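# Seat the slip bushing flat in the jig's liner

## Task

Push the loose slip bushing all the way down into the jig's unoccupied liner so that its head lies flush on the liner with no tilt. The jig's sliding plate must end up roughly where the pusher on its own would put it, or the task fails. The bushing must stay seated without the robot holding it. Finish by opening the fingers and withdrawing the gripper.

## Robot and tools

ROBOT. A single seven-joint arm with a two-finger parallel gripper. The fingers extend along the gripper's own +z axis and close toward each other along its y axis. The reported hand point sits midway between the finger pads when they are shut, roughly 2 cm short of the tips. Closing pushes the tips about 10 mm further along +z. Joint ranges in rad, from base outward: waist -6.283 to 6.283, shoulder -2.059 to 2.094, upper arm roll -6.283 to 6.283, elbow -0.192 to 3.927, forearm roll -6.283 to 6.283, wrist pitch -1.693 to 3.142, wrist roll -6.283 to 6.283. Load limits in N m: waist 45, shoulder 45, upper arm roll 27, elbow 27, forearm roll 27, wrist pitch 18, wrist roll 18. A held object's weight adds to these loads.

FRAMES. Results use the scene frame. Its origin is on the table surface beneath the arm base, +z is up, and +y points left when facing along +x. The base may be slightly tilted, and the printed hand position can be off, more so far from the base. Motion commands, by contrast, are given in the gripper's own axes.

execute_actions. Argument "actions" is a list holding zero or one item. An empty list only returns the current state. An item {"rows": [...], "steps": n} runs up to 15 control steps of 1/30 s each (15 if omitted). Each row covers one step, and the final row repeats if there are fewer rows than steps. An item {"steps": n} with no rows is a wait of up to 300 steps, counted from the previous result, so your reply time is part of it. The optional boolean "pictures" controls whether images come back. A rejected call sends nothing.

ROW LAYOUT. Seven numbers, each in [-1, 1]: dx, dy, dz, rx, ry, rz, opening. The first six are an offset, not a pose. They are measured in the gripper's axes from the gripper pose printed in the latest result that showed it. Before any such result in the scene, and for a second or later call within one reply, they are measured from where the gripper is when the action begins. Every row uses that same reference; rows do not add up. Scale: 1.0 equals 0.6 m of travel or 180 degrees of turn. rx, ry, rz together form one rotation vector. The seventh number is an absolute opening: +1 is fully open (0.084 m), -1 is shut. All-zero offsets are not a pause: they pull the gripper back to the reference pose.

move. "target" is one row with the same seven-number layout and the same offset reference. "speed" is the path's top speed in m/s, 0.002 to 0.5, default 0.25; turning is capped at twice that value in rad/s. The gripper follows a straight path lasting 0.5 to 10 s; a longer path is cut off at 10 s before arriving. It turns the short way, it ignores obstacles, and it can lag, drift or exceed the speed, especially with the arm nearly straight. The opening is applied when the move starts. The result adds a "move:" line giving the ending (done, off_target, moving, held, fault), the limits that acted, and the remaining distance to target. limits=paced means the sent pose was clipped; limits=held means a clearance check blocked some steps, after which the arm may jump ahead quickly. Faster moves and targets set deeper past a contact press harder.

wait. "seconds" from 0 to 10; sends nothing new while the scene runs.

zoom_image. "camera" is cam_head_left, cam_head_right or cam_wrist; "region" is [x0, y0, x1, y1] in pixels of that camera's latest image, top-left origin, at most 504 by 504. All images are 896x504. Calibration figures for each camera are supplied but can be slightly off.

finished_scene. "scene" is the current scene's number. It closes the scene for good and reports whether the goal holds. Replying without any tool call also ends the run.

MOTION LIMITS. Each step, the commanded pose is clamped to within 70 mm and 16 degrees of the measured one. After an action ends, the arm only travels on to the last clamped pose, so read the printed pose and command the remainder next. A "Hand target" line shows where the controller is currently driving. Position takes priority over orientation when both cannot be met.

RESULT LINES. The state line gives end_effector_position (m), end_effector_quat_wxyz and velocities (m/s, rad/s). "pose unreachable" means the clearance check altered or blocked a command; HELD marks each affected step. grip_measured is the actual finger opening on the command scale. Joint torques are whole drive outputs with offsets and noise. MOTOR HOT warns at 65 °C; at 80 °C an OVER-TEMPERATURE FAULT brakes the arm until it cools. A TORQUE FAULT occurs when contact torque reaches a joint's load limit: the arm backs that joint off, holds for 10 s and drops the rest of the call.

GRIPPING. To hold something, keep commanding an opening well under grip_measured; a bigger gap squeezes harder, up to about 24 N per pad for parts up to about 6 cm wide. Fast closing can hit harder.

AVOID. Knocking or placing anything off the table fails the task. Drops, slips, slams, hard impacts and heavy pushing are penalised, as is any arm stop. Do not shove the jig's sliding plate. Expect occasional brief tugs on a held part or pushes on loose items. Keep moves smooth and effort modest.

Each tool is called after "Emit:" by a JSON object that holds its "method" and its "body", one argument or row to a line.

## Session

Emit:
{"method": "execute_actions", "body": {
  "actions": []
}}

Scene clock: 0.00 s of 4200.00 s.
end_effector_position=(+0.2963, +0.0691, +0.3924) grip_measured=+1.00 end_effector_quat_wxyz=(+0.117, +0.754, -0.642, +0.080) end_effector_velocity=(-0.000, -0.000, +0.000) end_effector_angular_velocity=(+0.000, +0.001, +0.000)
Joint positions: [-0.486 -0.244  1.742  1.014 -0.395  1.729  2.689  0.084]
Joint velocities: [0.    0.001 0.    0.    0.    0.001 0.    0.   ]
Joint torques (N m, as the arm reports them, + toward a larger angle): no reading
Motor temperatures (°C, as the motors report them): [34 31 37 37 30 38 37]
Hand target: +0.296, +0.069, +0.392; +0.117, +0.754, -0.642, +0.080
camera_calibration (this result's frames):
cam_wrist: T_world_to_cam=[[-0.987107, -0.144088, 0.0696969, 0.311891], [-0.157635, 0.950652, -0.267229, 0.150184], [-0.0277531, -0.27477, -0.961109, 0.532096], [0, 0, 0, 1]] pos_world=[0.346312, 0.0483708, 0.529798]

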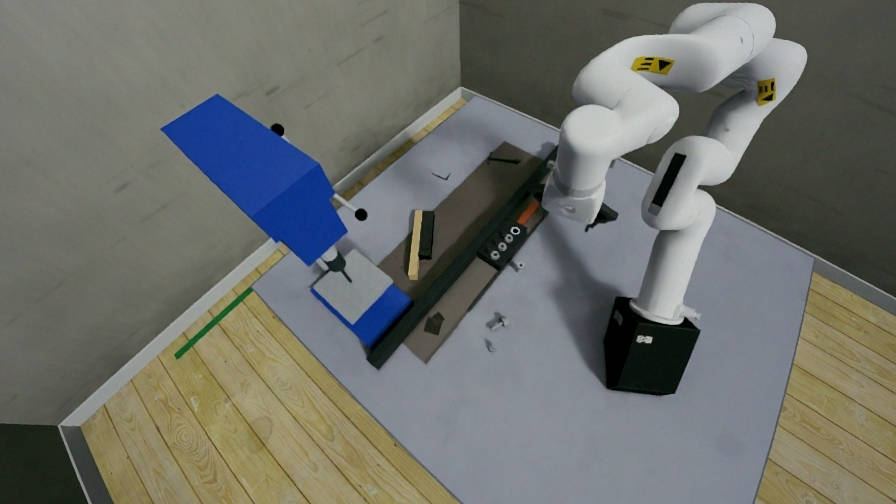

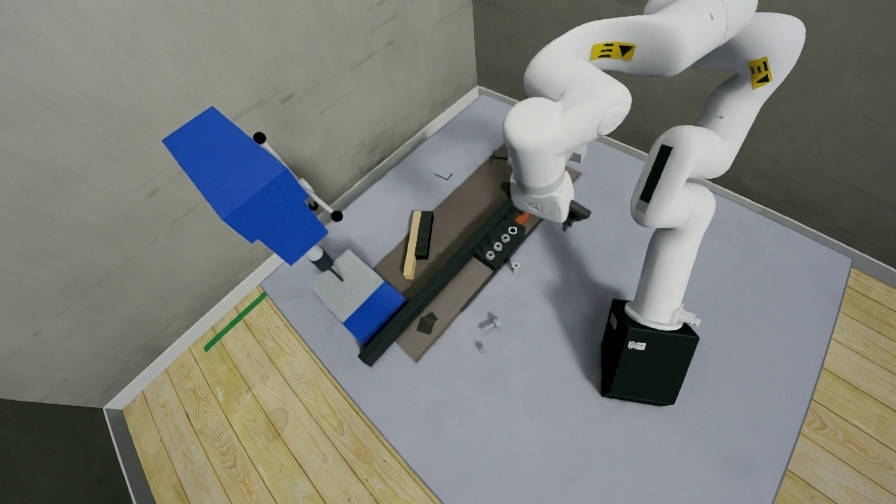

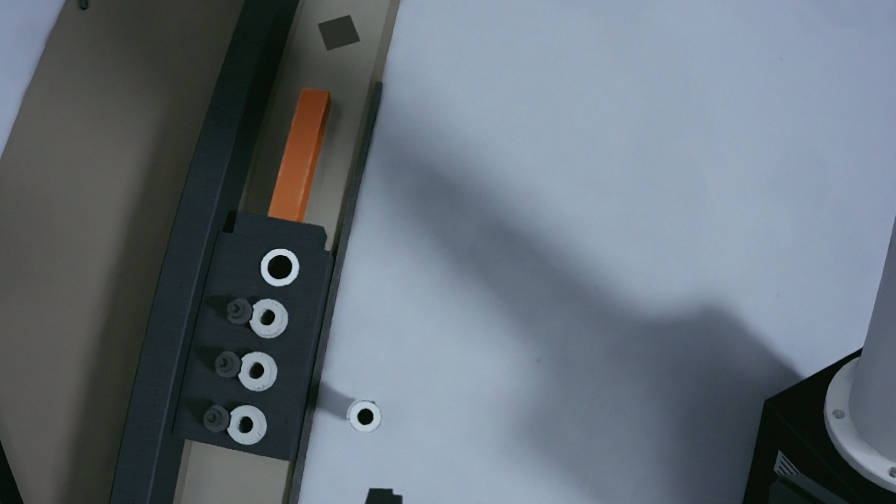

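Emit:
{"method": "move", "body": {
  "target": [-0.0448,-0.152,0.4495,0.0357,-0.257,0.0421,0.1],
  "speed": 0.25
}}

Scene clock: 4.80 s of 4200.00 s.
end_effector_position=(+0.3750, +0.0335, +0.1203) grip_measured=+0.09 end_effector_quat_wxyz=(-0.191, +0.687, -0.678, -0.180) end_effector_velocity=(+0.001, -0.001, -0.002) end_effector_angular_velocity=(-0.001, +0.001, -0.005)
Joint positions: [-0.28  -0.237  0.492  0.263 -0.345  0.13   1.962  0.048]
Joint velocities: [-0.015  0.004  0.007  0.002 -0.009 -0.005  0.007 -0.   ]
Joint torques (N m, as the arm reports them, + toward a larger angle): [  8.64 -13.36   6.54   8.59  -0.78  -1.92   0.14]
Motor temperatures (°C, as the motors report them): [34 31 38 38 30 38 37]
Hand target: +0.375, +0.033, +0.120; -0.191, +0.686, -0.678, -0.180
Off the commanded pose: 0.001 m, 0 deg.
move: done; limits=paced
camera_calibration (this result's frames):
cam_wrist: T_world_to_cam=[[-0.999846, -0.00203247, -0.0174554, 0.413938], [-0.0106617, 0.859756, 0.510594, -0.0219009], [0.0139696, 0.510701, -0.859645, 0.208725], [0, 0, 0, 1]] pos_world=[0.410725, -0.0869254, 0.197837]

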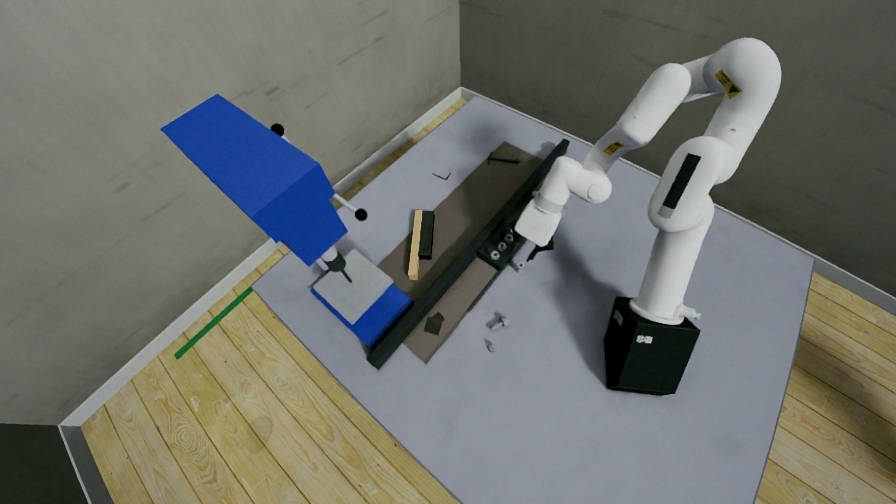

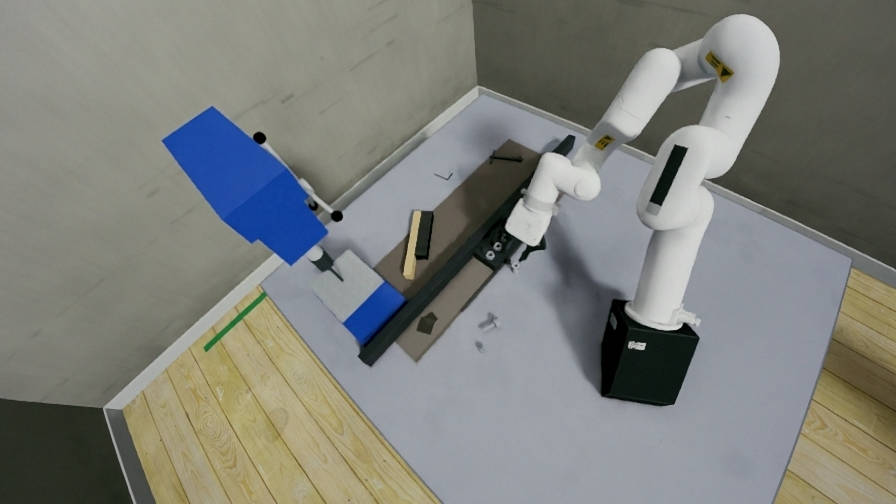

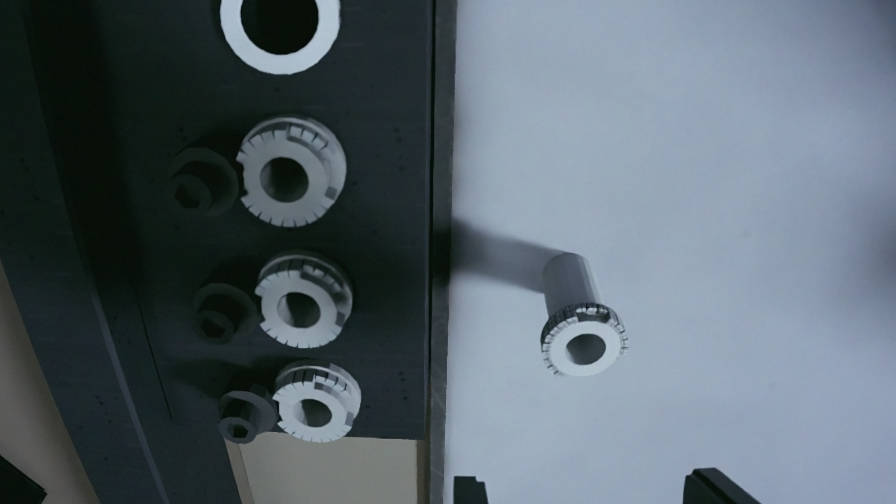

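Emit:
{"method": "move", "body": {
  "target": [0.0598,0.0013,0.0953,0,0,0,0.1],
  "speed": 0.08
}}

Scene clock: 7.90 s of 4200.00 s.
end_effector_position=(+0.3759, +0.0315, +0.0529) grip_measured=+0.09 end_effector_quat_wxyz=(-0.191, +0.687, -0.678, -0.180) end_effector_velocity=(-0.000, +0.001, -0.000) end_effector_angular_velocity=(-0.004, -0.013, -0.010)
Joint positions: [-0.516  0.101  0.423  0.481 -1.456  0.081  2.744  0.048]
Joint velocities: [ 0.008  0.008 -0.01   0.015 -0.124 -0.     0.121 -0.   ]
Joint torques (N m, as the arm reports them, + toward a larger angle): [  9.71 -17.26   7.93   2.16   0.03  -2.47   0.03]
Motor temperatures (°C, as the motors report them): [34 31 38 38 30 38 37]
Hand target: +0.376, +0.032, +0.053; -0.191, +0.687, -0.678, -0.180
Off the commanded pose: 0.000 m, 0 deg.
move: done
camera_calibration (this result's frames):
cam_wrist: T_world_to_cam=[[-0.999864, -0.00306445, -0.0162143, 0.413664], [-0.0109127, 0.85985, 0.510431, 0.0143468], [0.0123777, 0.510538, -0.859766, 0.152445], [0, 0, 0, 1]] pos_world=[0.411878, -0.0888972, 0.130451]

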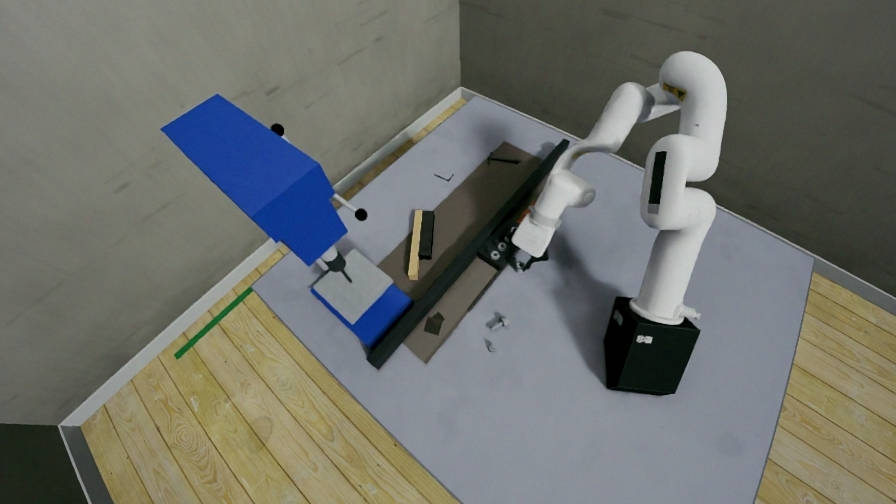

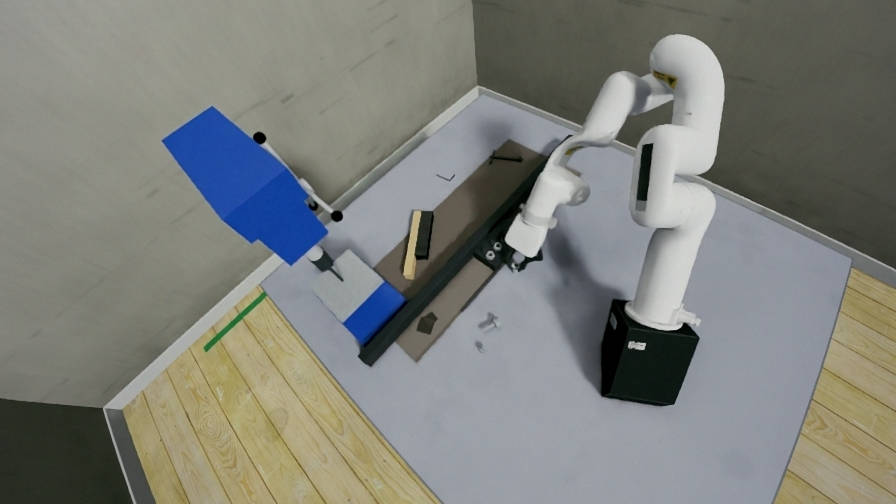

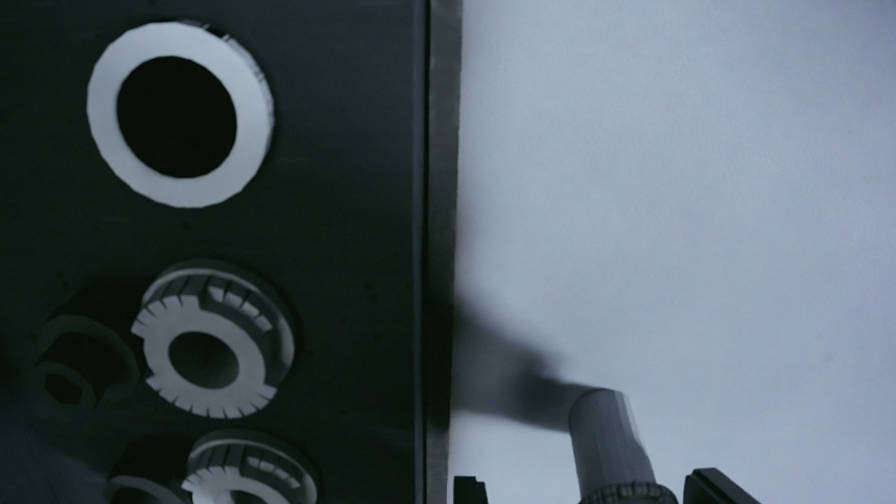

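Emit:
{"method": "move", "body": {
  "target": [-0.003,0.0125,0.0017,0,0,0,0.1],
  "speed": 0.03
}}

Scene clock: 9.30 s of 4200.00 s.
end_effector_position=(+0.3685, +0.0334, +0.0528) grip_measured=+0.09 end_effector_quat_wxyz=(-0.191, +0.687, -0.678, -0.181) end_effector_velocity=(+0.000, -0.000, -0.000) end_effector_angular_velocity=(-0.001, -0.003, -0.004)
Joint positions: [-0.514  0.103  0.417  0.477 -1.537  0.08   2.821  0.048]
Joint velocities: [ 0.001  0.001 -0.002  0.004 -0.027 -0.     0.028 -0.   ]
Joint torques (N m, as the arm reports them, + toward a larger angle): [  9.61 -17.21   7.78   1.87  -0.1   -2.5    0.16]
Motor temperatures (°C, as the motors report them): [34 31 38 38 30 38 37]
Hand target: +0.368, +0.033, +0.053; -0.191, +0.687, -0.678, -0.180
Off the commanded pose: 0.000 m, 0 deg.
move: done
camera_calibration (this result's frames):
cam_wrist: T_world_to_cam=[[-0.999866, -0.00322977, -0.0160276, 0.406222], [-0.0109598, 0.859841, 0.510445, 0.0126468], [0.0121326, 0.510552, -0.859761, 0.151542], [0, 0, 0, 1]] pos_world=[0.404467, -0.0869321, 0.130345]

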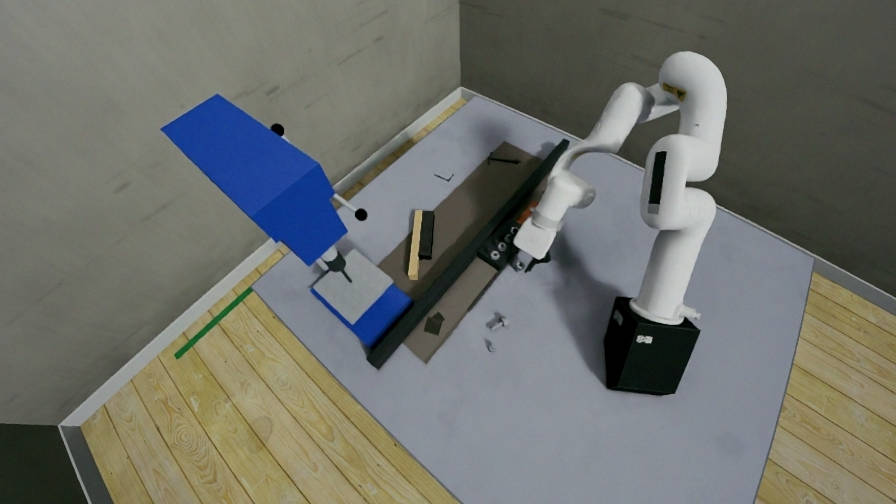

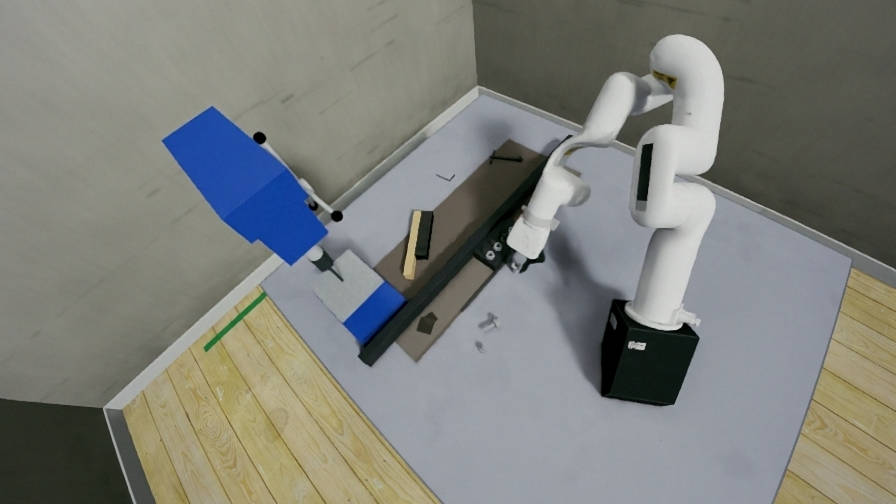

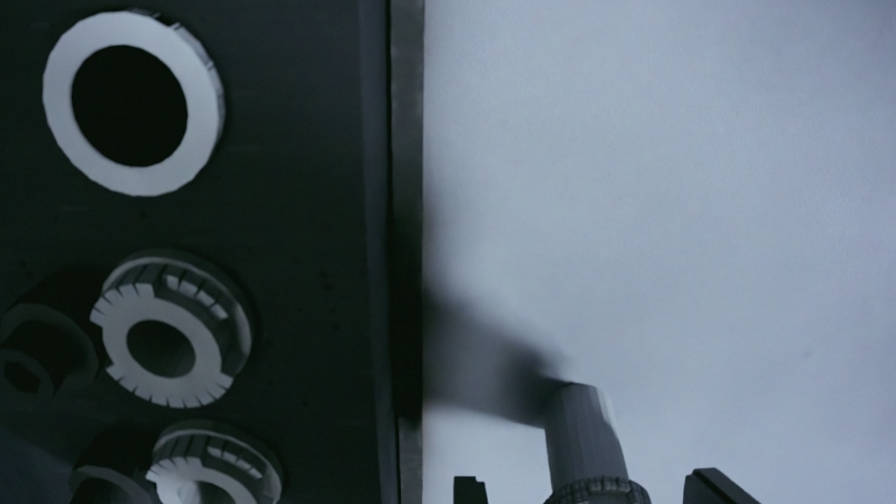

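Emit:
{"method": "move", "body": {
  "target": [0.006,0.003,-0.0035,0,0,0,0.1],
  "speed": 0.03
}}

Scene clock: 10.60 s of 4200.00 s.
end_effector_position=(+0.3668, +0.0293, +0.0527) grip_measured=+0.09 end_effector_quat_wxyz=(-0.191, +0.687, -0.678, -0.180) end_effector_velocity=(-0.000, +0.000, +0.000) end_effector_angular_velocity=(+0.001, +0.001, +0.001)
Joint positions: [-0.522  0.09   0.412  0.465 -1.523  0.069  2.798  0.048]
Joint velocities: [-0.001 -0.001  0.001 -0.002  0.008 -0.001 -0.009 -0.   ]
Joint torques (N m, as the arm reports them, + toward a larger angle): [  9.46 -17.17   7.79   1.8   -0.22  -2.49   0.28]
Motor temperatures (°C, as the motors report them): [34 31 38 38 30 38 37]
Hand target: +0.367, +0.029, +0.053; -0.191, +0.687, -0.678, -0.181
Off the commanded pose: 0.000 m, 0 deg.
move: done
camera_calibration (this result's frames):
cam_wrist: T_world_to_cam=[[-0.999865, -0.00315533, -0.0161058, 0.404472], [-0.0109355, 0.859848, 0.510433, 0.0162258], [0.012238, 0.51054, -0.859767, 0.1536], [0, 0, 0, 1]] pos_world=[0.402715, -0.0910947, 0.130293]

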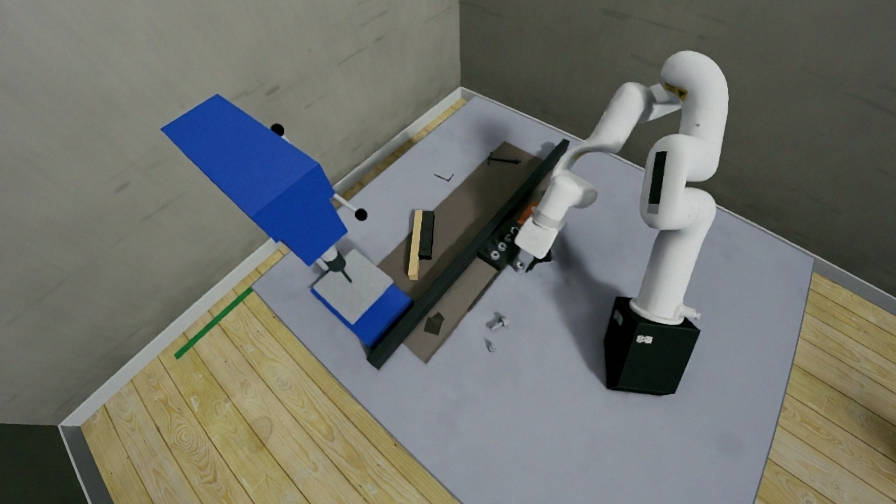

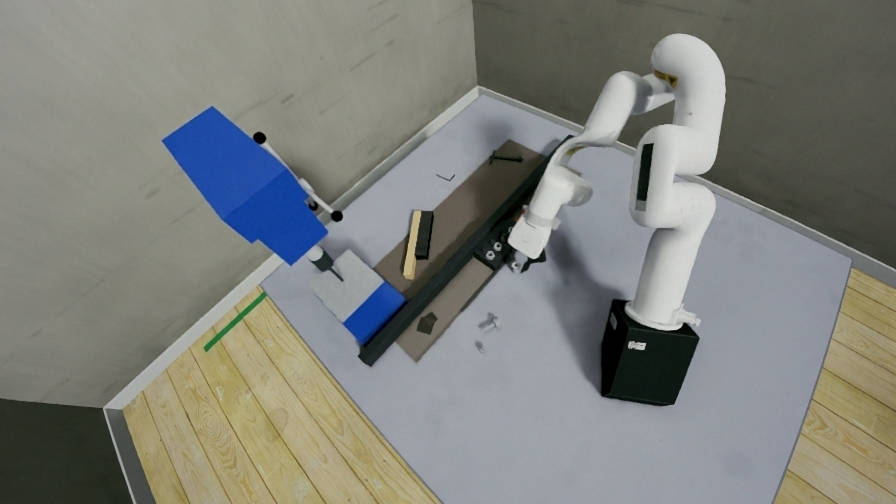

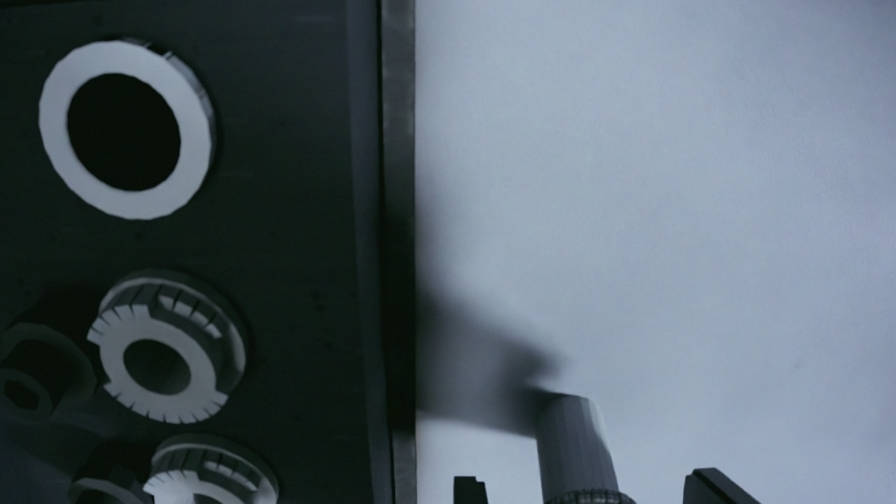

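Emit:
{"method": "execute_actions", "body": {
  "actions": [
    {"rows":[[0,0,0,0,0,0,0],[0,0,0,0,0,0,-0.1],[0,0,0,0,0,0,-0.2],[0,0,0,0,0,0,-0.28],[0,0,0,0,0,0,-0.33],[0,0,0,0,0,0,-0.37],[0,0,0,0,0,0,-0.4],[0,0,0,0,0,0,-0.43],[0,0,0,0,0,0,-0.46],[0,0,0,0,0,0,-0.5],[0,0,0,0,0,0,-0.6],[0,0,0,0,0,0,-0.75],[0,0,0,0,0,0,-1]],"steps":15}
  ],
  "pictures": false
}}

Emit:
{"method": "move", "body": {
  "target": [-0.048,0,-0.082,0,0,0,-1],
  "speed": 0.06
}}

Scene clock: 14.50 s of 4200.00 s.
end_effector_position=(+0.3668, +0.0293, +0.0528) grip_measured=-0.42 end_effector_quat_wxyz=(-0.191, +0.687, -0.678, -0.180) end_effector_velocity=(-0.000, +0.000, +0.000) end_effector_angular_velocity=(+0.001, +0.000, +0.001)
Joint positions: [-0.522  0.09   0.412  0.465 -1.523  0.069  2.798  0.026]
Joint velocities: [ 0.001  0.     0.    -0.     0.    -0.     0.    -0.   ]
Joint torques (N m, as the arm reports them, + toward a larger angle): [  9.37 -17.11   7.73   2.04  -0.25  -2.38   0.1 ]
Motor temperatures (°C, as the motors report them): [34 31 38 37 30 38 37]
Hand target: +0.367, +0.029, +0.053; -0.191, +0.687, -0.678, -0.180
Off the commanded pose: 0.000 m, 0 deg.
Steps of this call (steps 1 to 102: nothing new was sent; steps 103 to 117: all 15 steps of this action). Readings (end_effector_position):
103: (+0.3668, +0.0293, +0.0527)
104: (+0.3668, +0.0293, +0.0527)
106: (+0.3668, +0.0293, +0.0527)
110: (+0.3667, +0.0293, +0.0527)
117: the state above

Scene clock: 16.40 s of 4200.00 s.
end_effector_position=(+0.3654, +0.0293, +0.1097) grip_measured=-0.42 end_effector_quat_wxyz=(-0.191, +0.687, -0.678, -0.180) end_effector_velocity=(-0.000, -0.001, +0.000) end_effector_angular_velocity=(+0.008, +0.010, +0.008)
Joint positions: [-0.142 -0.199  0.251  0.26  -0.655  0.113  2.159  0.026]
Joint velocities: [ 0.055 -0.001 -0.047 -0.     0.069  0.016 -0.066 -0.   ]
Joint torques (N m, as the arm reports them, + toward a larger angle): [  8.38 -13.47   6.85   6.77  -0.92  -2.16   0.24]
Motor temperatures (°C, as the motors report them): [34 31 38 37 30 38 37]
Hand target: +0.365, +0.029, +0.110; -0.191, +0.687, -0.678, -0.181
Off the commanded pose: 0.000 m, 0 deg.
move: done
camera_calibration (this result's frames):
cam_wrist: T_world_to_cam=[[-0.999859, -0.00258333, -0.0165974, 0.404076], [-0.0106938, 0.859884, 0.510378, -0.0129026], [0.0129534, 0.510484, -0.85979, 0.202318], [0, 0, 0, 1]] pos_world=[0.40126, -0.0911414, 0.187243]

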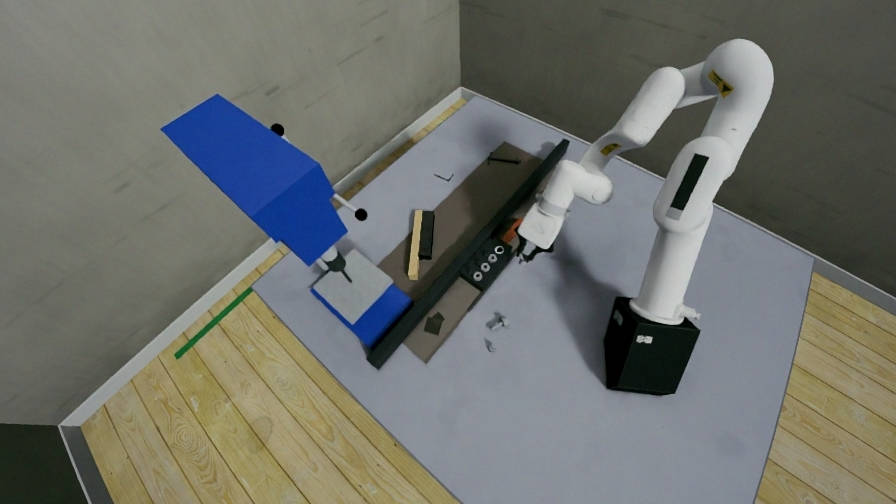

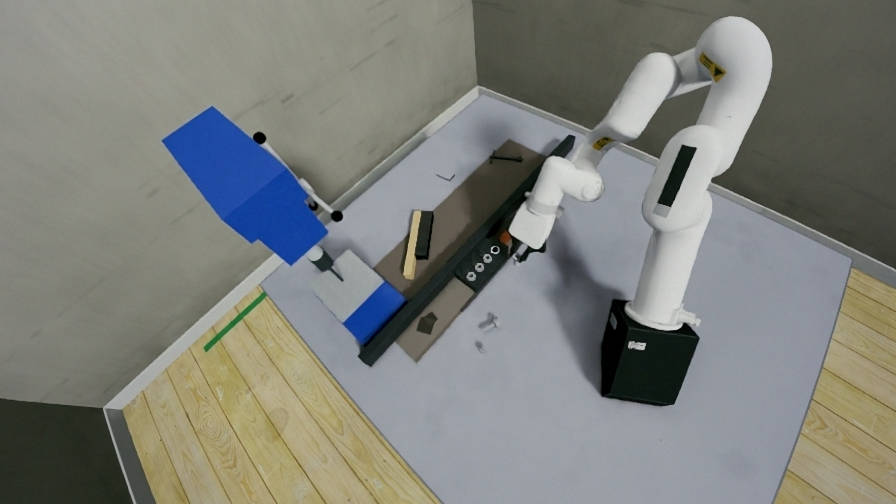

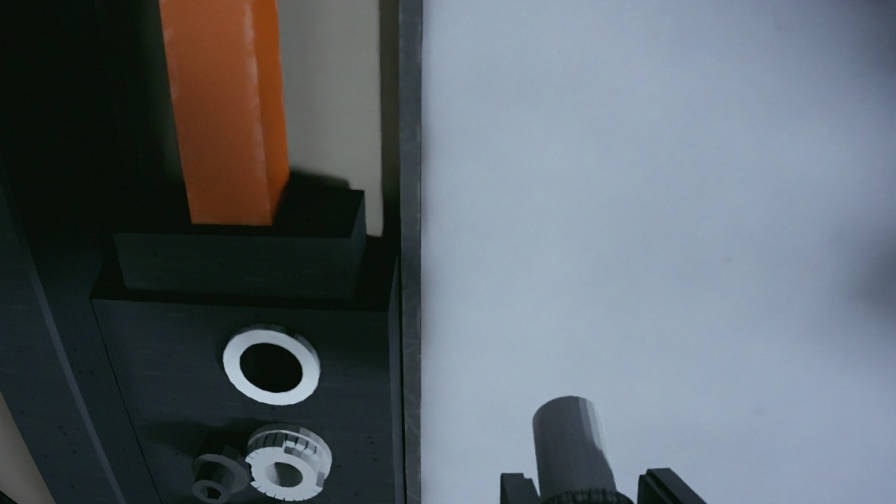

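Emit:
{"method": "move", "body": {
  "target": [0.0043,-0.146,-0.0025,0,0,0,-1],
  "speed": 0.08
}}

Scene clock: 19.97 s of 4200.00 s.
end_effector_position=(+0.4526, +0.0274, +0.1114) grip_measured=-0.42 end_effector_quat_wxyz=(-0.191, +0.687, -0.678, -0.181) end_effector_velocity=(+0.001, -0.000, +0.000) end_effector_angular_velocity=(-0.000, -0.001, -0.000)
Joint positions: [-0.073 -0.052  0.226  0.534 -0.494  0.256  2.019  0.026]
Joint velocities: [ 0.    -0.001  0.     0.003  0.002  0.002 -0.002  0.   ]
Joint torques (N m, as the arm reports them, + toward a larger angle): [ 10.8  -18.22   9.03   8.84  -0.59  -2.15   0.19]
Motor temperatures (°C, as the motors report them): [34 31 38 37 30 38 37]
Hand target: +0.453, +0.027, +0.112; -0.191, +0.687, -0.678, -0.180
Off the commanded pose: 0.001 m, 0 deg.
move: done
camera_calibration (this result's frames):
cam_wrist: T_world_to_cam=[[-0.999865, -0.00304261, -0.0161233, 0.491268], [-0.0108512, 0.859696, 0.510691, -0.0112257], [0.0123073, 0.510797, -0.859613, 0.203939], [0, 0, 0, 1]] pos_world=[0.48857, -0.0930262, 0.188963]

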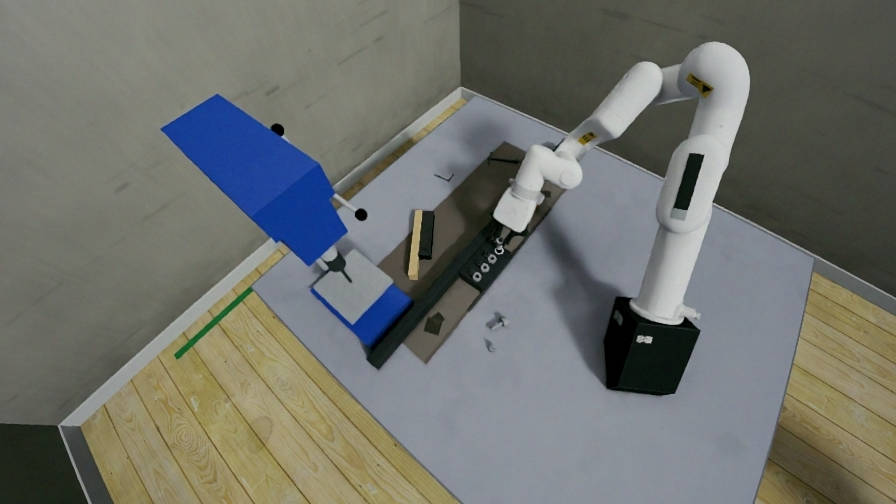

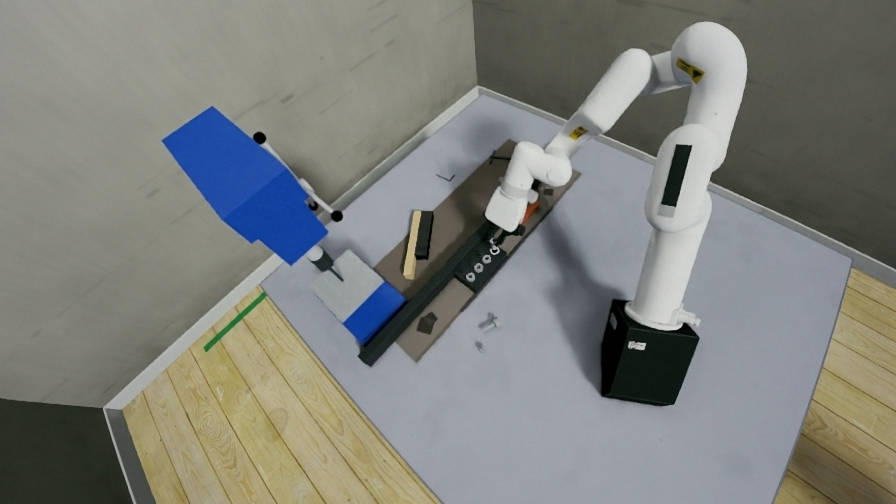

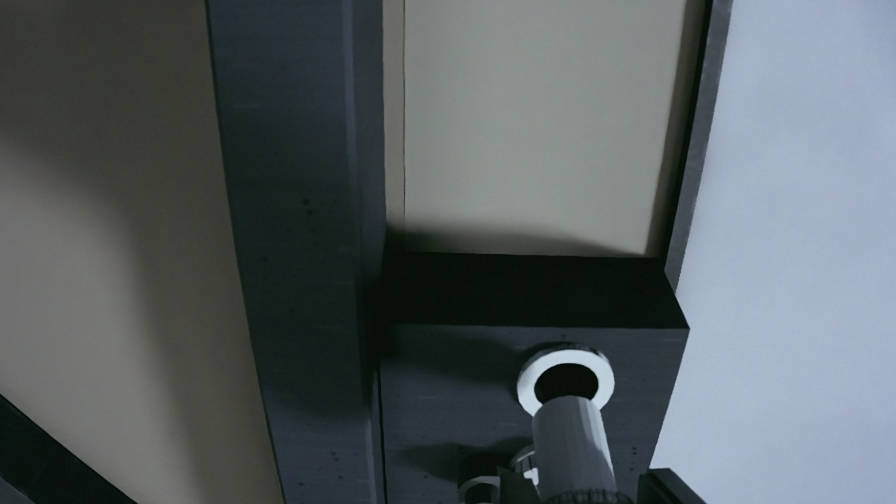

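Emit:
{"method": "move", "body": {
  "target": [0.011,0,0.0175,0,0,0,-1],
  "speed": 0.03
}}

Emit:
{"method": "zoom_image", "body": {
  "camera": "cam_wrist",
  "region": [470,320,690,504]
}}

Scene clock: 21.43 s of 4200.00 s.
end_effector_position=(+0.4529, +0.0270, +0.0991) grip_measured=-0.42 end_effector_quat_wxyz=(-0.191, +0.687, -0.678, -0.181) end_effector_velocity=(+0.002, +0.000, +0.001) end_effector_angular_velocity=(-0.001, -0.006, -0.000)
Joint positions: [-0.091 -0.014  0.214  0.544 -0.546  0.228  2.042  0.026]
Joint velocities: [ 0.    -0.001  0.001  0.002 -0.008 -0.002  0.006 -0.   ]
Joint torques (N m, as the arm reports them, + toward a larger angle): [ 11.18 -18.51   9.03   7.98  -0.64  -2.02   0.17]
Motor temperatures (°C, as the motors report them): [34 31 38 38 30 38 37]
Hand target: +0.453, +0.027, +0.099; -0.191, +0.687, -0.678, -0.181
Off the commanded pose: 0.000 m, 0 deg.
move: done
camera_calibration (this result's frames):
cam_wrist: T_world_to_cam=[[-0.999864, -0.0030816, -0.0162017, 0.491372], [-0.010925, 0.859686, 0.510706, -0.00459343], [0.0123546, 0.510813, -0.859603, 0.193525], [0, 0, 0, 1]] pos_world=[0.488864, -0.0933921, 0.176662]

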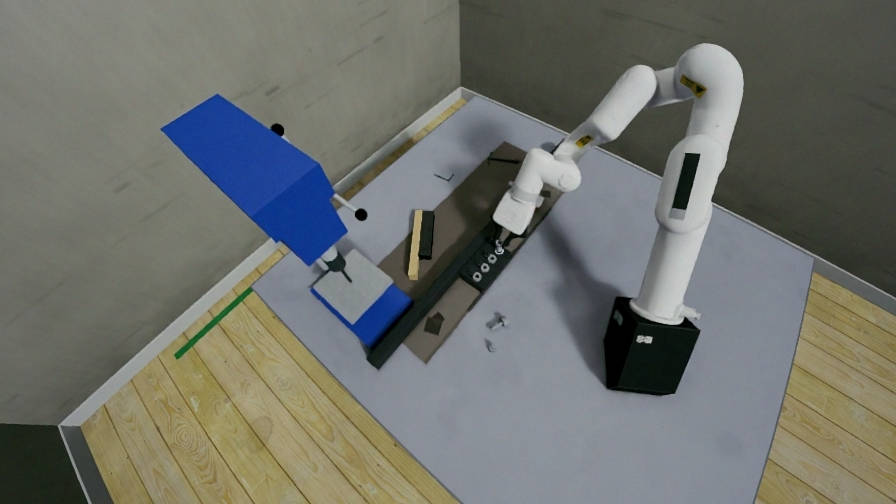

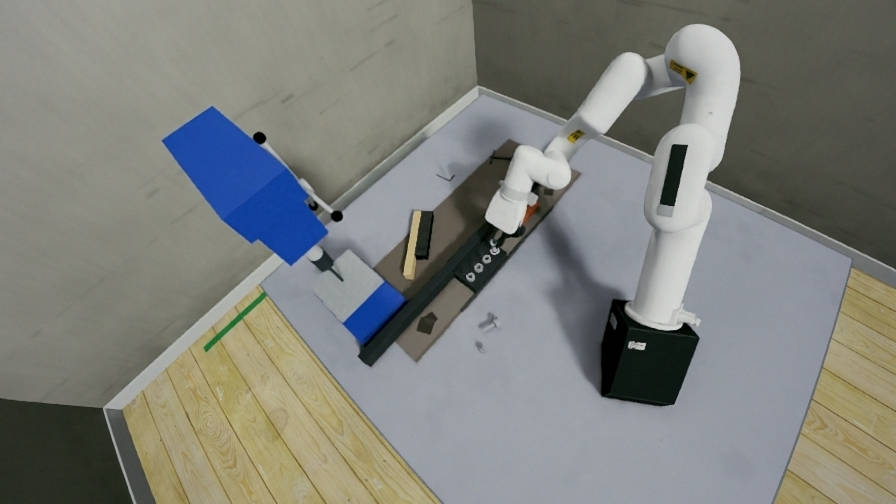

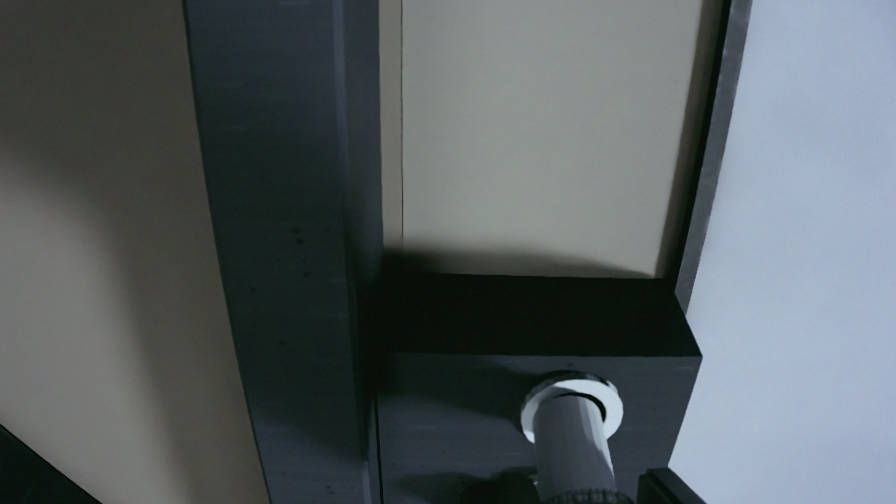

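Region (470, 320, 690, 504) of cam_wrist's 896x504 image, scaled by 2.291, with more detail than that image has; it fills the top 422 rows of this view, and the rest is white.

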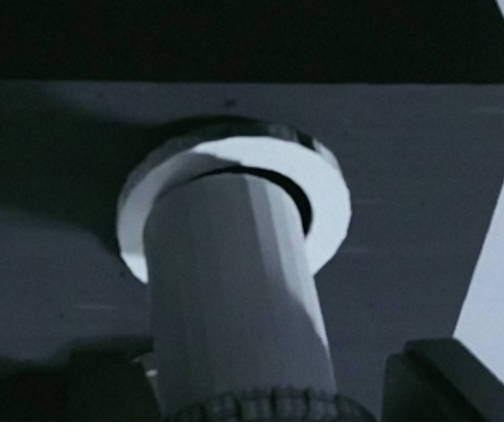

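Emit:
{"method": "move", "body": {
  "target": [-0.0022,0.0025,0.0013,0,0,0,-1],
  "speed": 0.01
}}

Emit:
{"method": "zoom_image", "body": {
  "camera": "cam_wrist",
  "region": [470,320,690,504]
}}

Scene clock: 22.83 s of 4200.00 s.
end_effector_position=(+0.4514, +0.0285, +0.0991) grip_measured=-0.42 end_effector_quat_wxyz=(-0.191, +0.687, -0.678, -0.181) end_effector_velocity=(-0.000, +0.000, -0.000) end_effector_angular_velocity=(-0.000, +0.000, -0.000)
Joint positions: [-0.091 -0.012  0.215  0.541 -0.558  0.225  2.055  0.026]
Joint velocities: [-0.     0.    -0.    -0.    -0.002 -0.001  0.002 -0.   ]
Joint torques (N m, as the arm reports them, + toward a larger angle): [ 11.02 -18.35   8.98   8.06  -0.66  -2.08   0.16]
Motor temperatures (°C, as the motors report them): [34 31 38 38 30 38 37]
Hand target: +0.451, +0.029, +0.099; -0.191, +0.687, -0.678, -0.181
Off the commanded pose: 0.000 m, 0 deg.
move: done
camera_calibration (this result's frames):
cam_wrist: T_world_to_cam=[[-0.999864, -0.00309902, -0.016189, 0.489867], [-0.0109335, 0.859687, 0.510704, -0.00587944], [0.0123348, 0.510812, -0.859604, 0.192753], [0, 0, 0, 1]] pos_world=[0.487359, -0.0918881, 0.176625]

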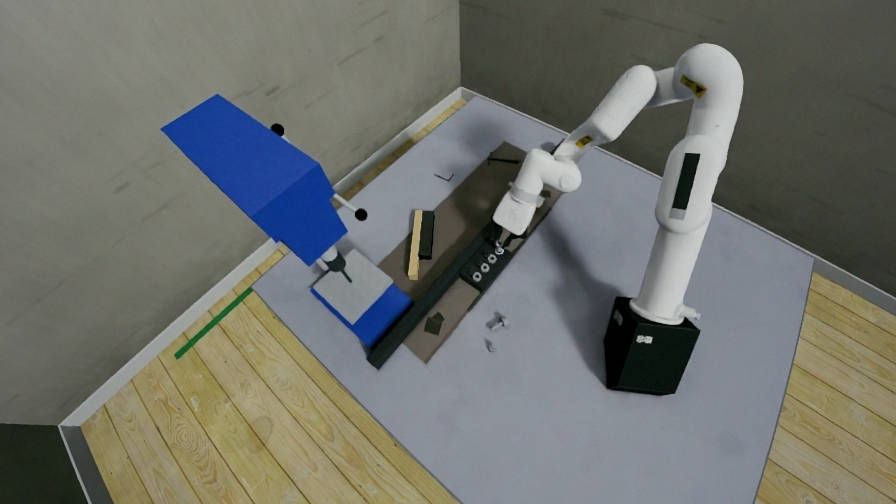

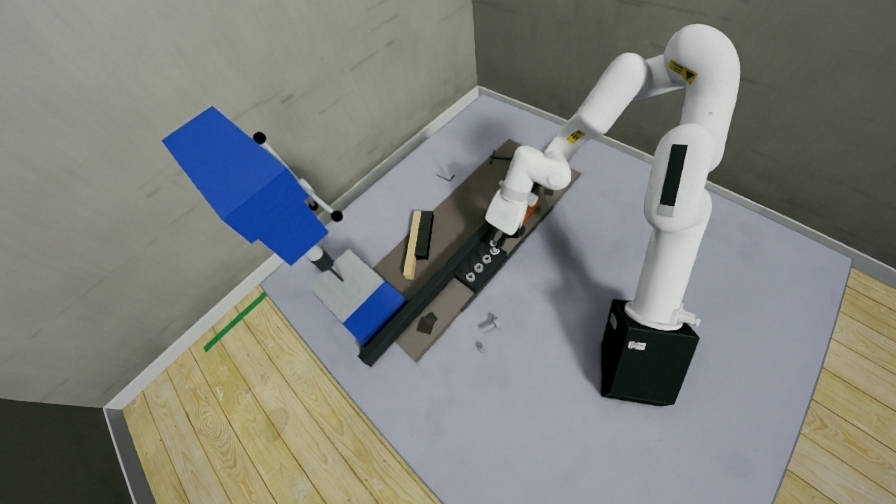

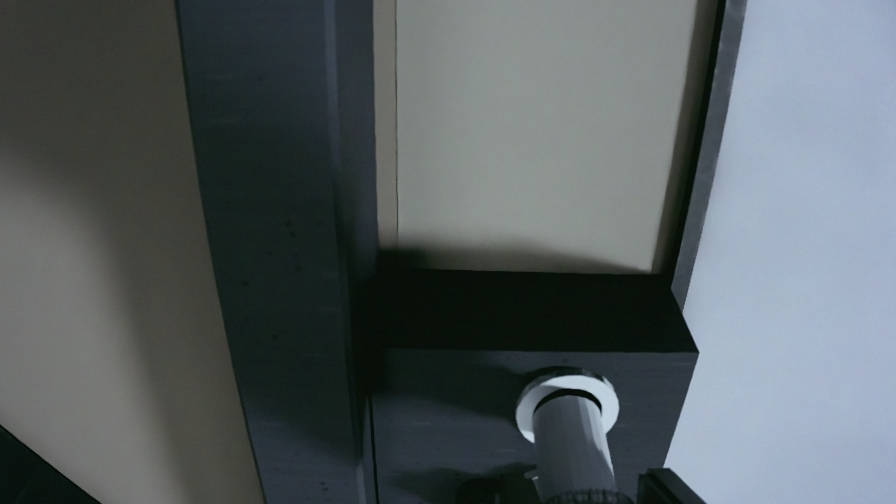

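Region (470, 320, 690, 504) of cam_wrist's 896x504 image, scaled by 2.291, with more detail than that image has; it fills the top 422 rows of this view, and the rest is white.

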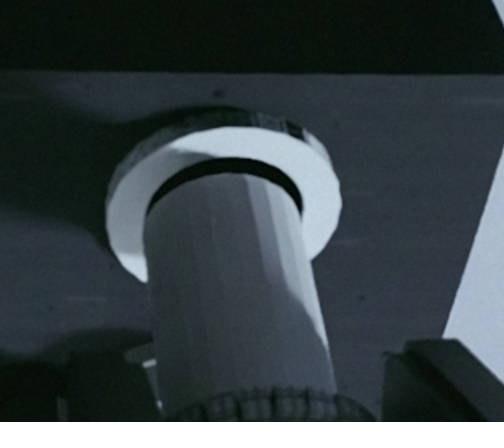

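Emit:
{"method": "move", "body": {
  "target": [0.002,0.0008,0.0035,0,0,0,-1],
  "speed": 0.01
}}

Emit:
{"method": "zoom_image", "body": {
  "camera": "cam_wrist",
  "region": [470,320,690,504]
}}

Scene clock: 24.00 s of 4200.00 s.
end_effector_position=(+0.4510, +0.0285, +0.0967) grip_measured=-0.42 end_effector_quat_wxyz=(-0.191, +0.687, -0.678, -0.181) end_effector_velocity=(+0.001, -0.000, +0.001) end_effector_angular_velocity=(+0.000, -0.003, -0.001)
Joint positions: [-0.095 -0.005  0.212  0.542 -0.571  0.219  2.062  0.026]
Joint velocities: [-0.    -0.001  0.     0.001 -0.002 -0.002  0.002  0.   ]
Joint torques (N m, as the arm reports them, + toward a larger angle): [ 11.04 -18.69   8.98   7.77  -0.74  -2.19   0.2 ]
Motor temperatures (°C, as the motors report them): [34 31 38 38 30 38 37]
Hand target: +0.451, +0.029, +0.097; -0.191, +0.687, -0.678, -0.181
Off the commanded pose: 0.000 m, 0 deg.
move: done
camera_calibration (this result's frames):
cam_wrist: T_world_to_cam=[[-0.999865, -0.00310661, -0.0161606, 0.489394], [-0.0109254, 0.859689, 0.5107, -0.00466999], [0.0123066, 0.510808, -0.859607, 0.190684], [0, 0, 0, 1]] pos_world=[0.48693, -0.0918676, 0.174207]

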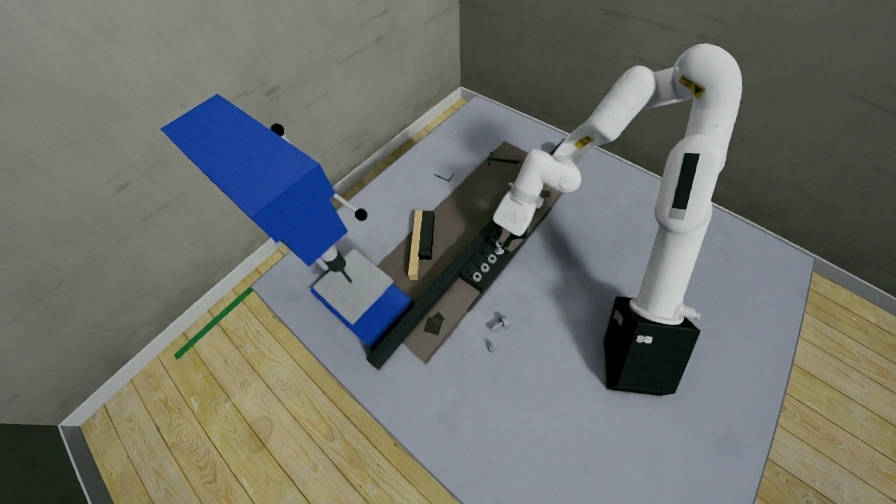

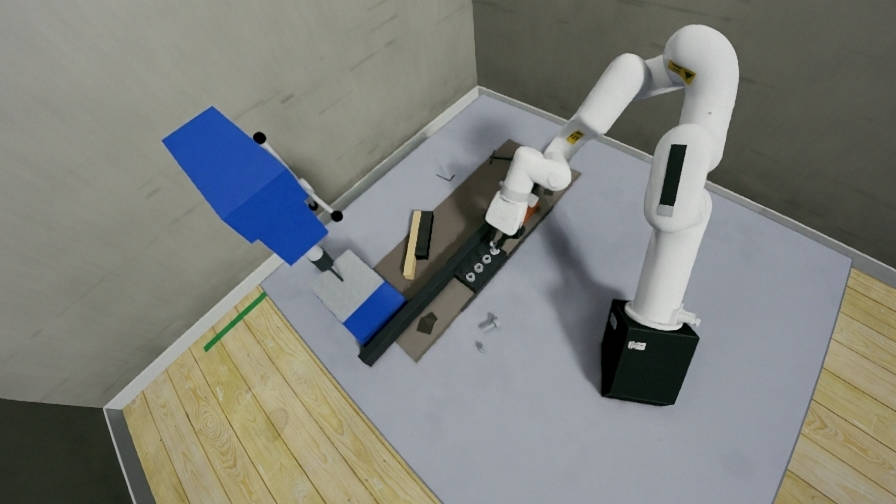

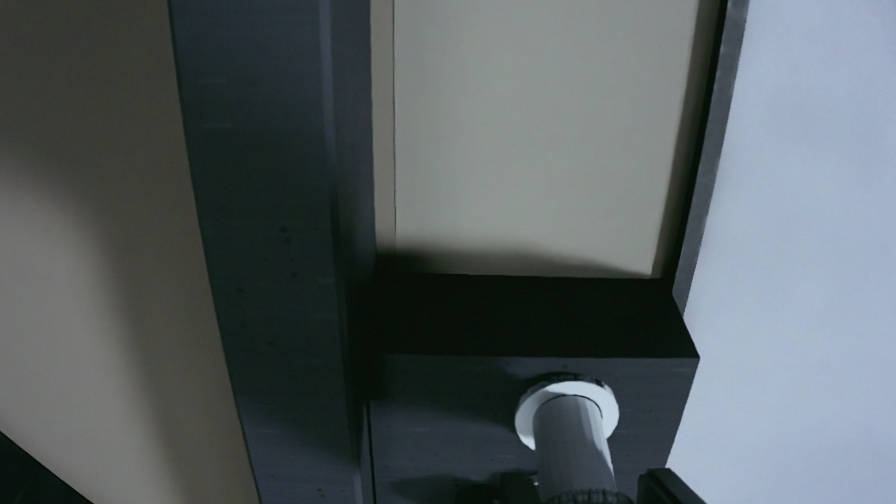

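Region (470, 320, 690, 504) of cam_wrist's 896x504 image, scaled by 2.291, with more detail than that image has; it fills the top 422 rows of this view, and the rest is white.

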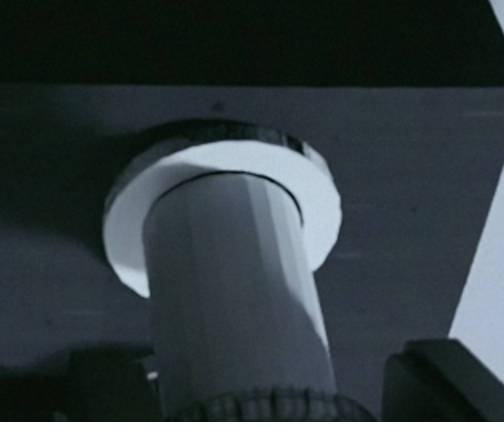

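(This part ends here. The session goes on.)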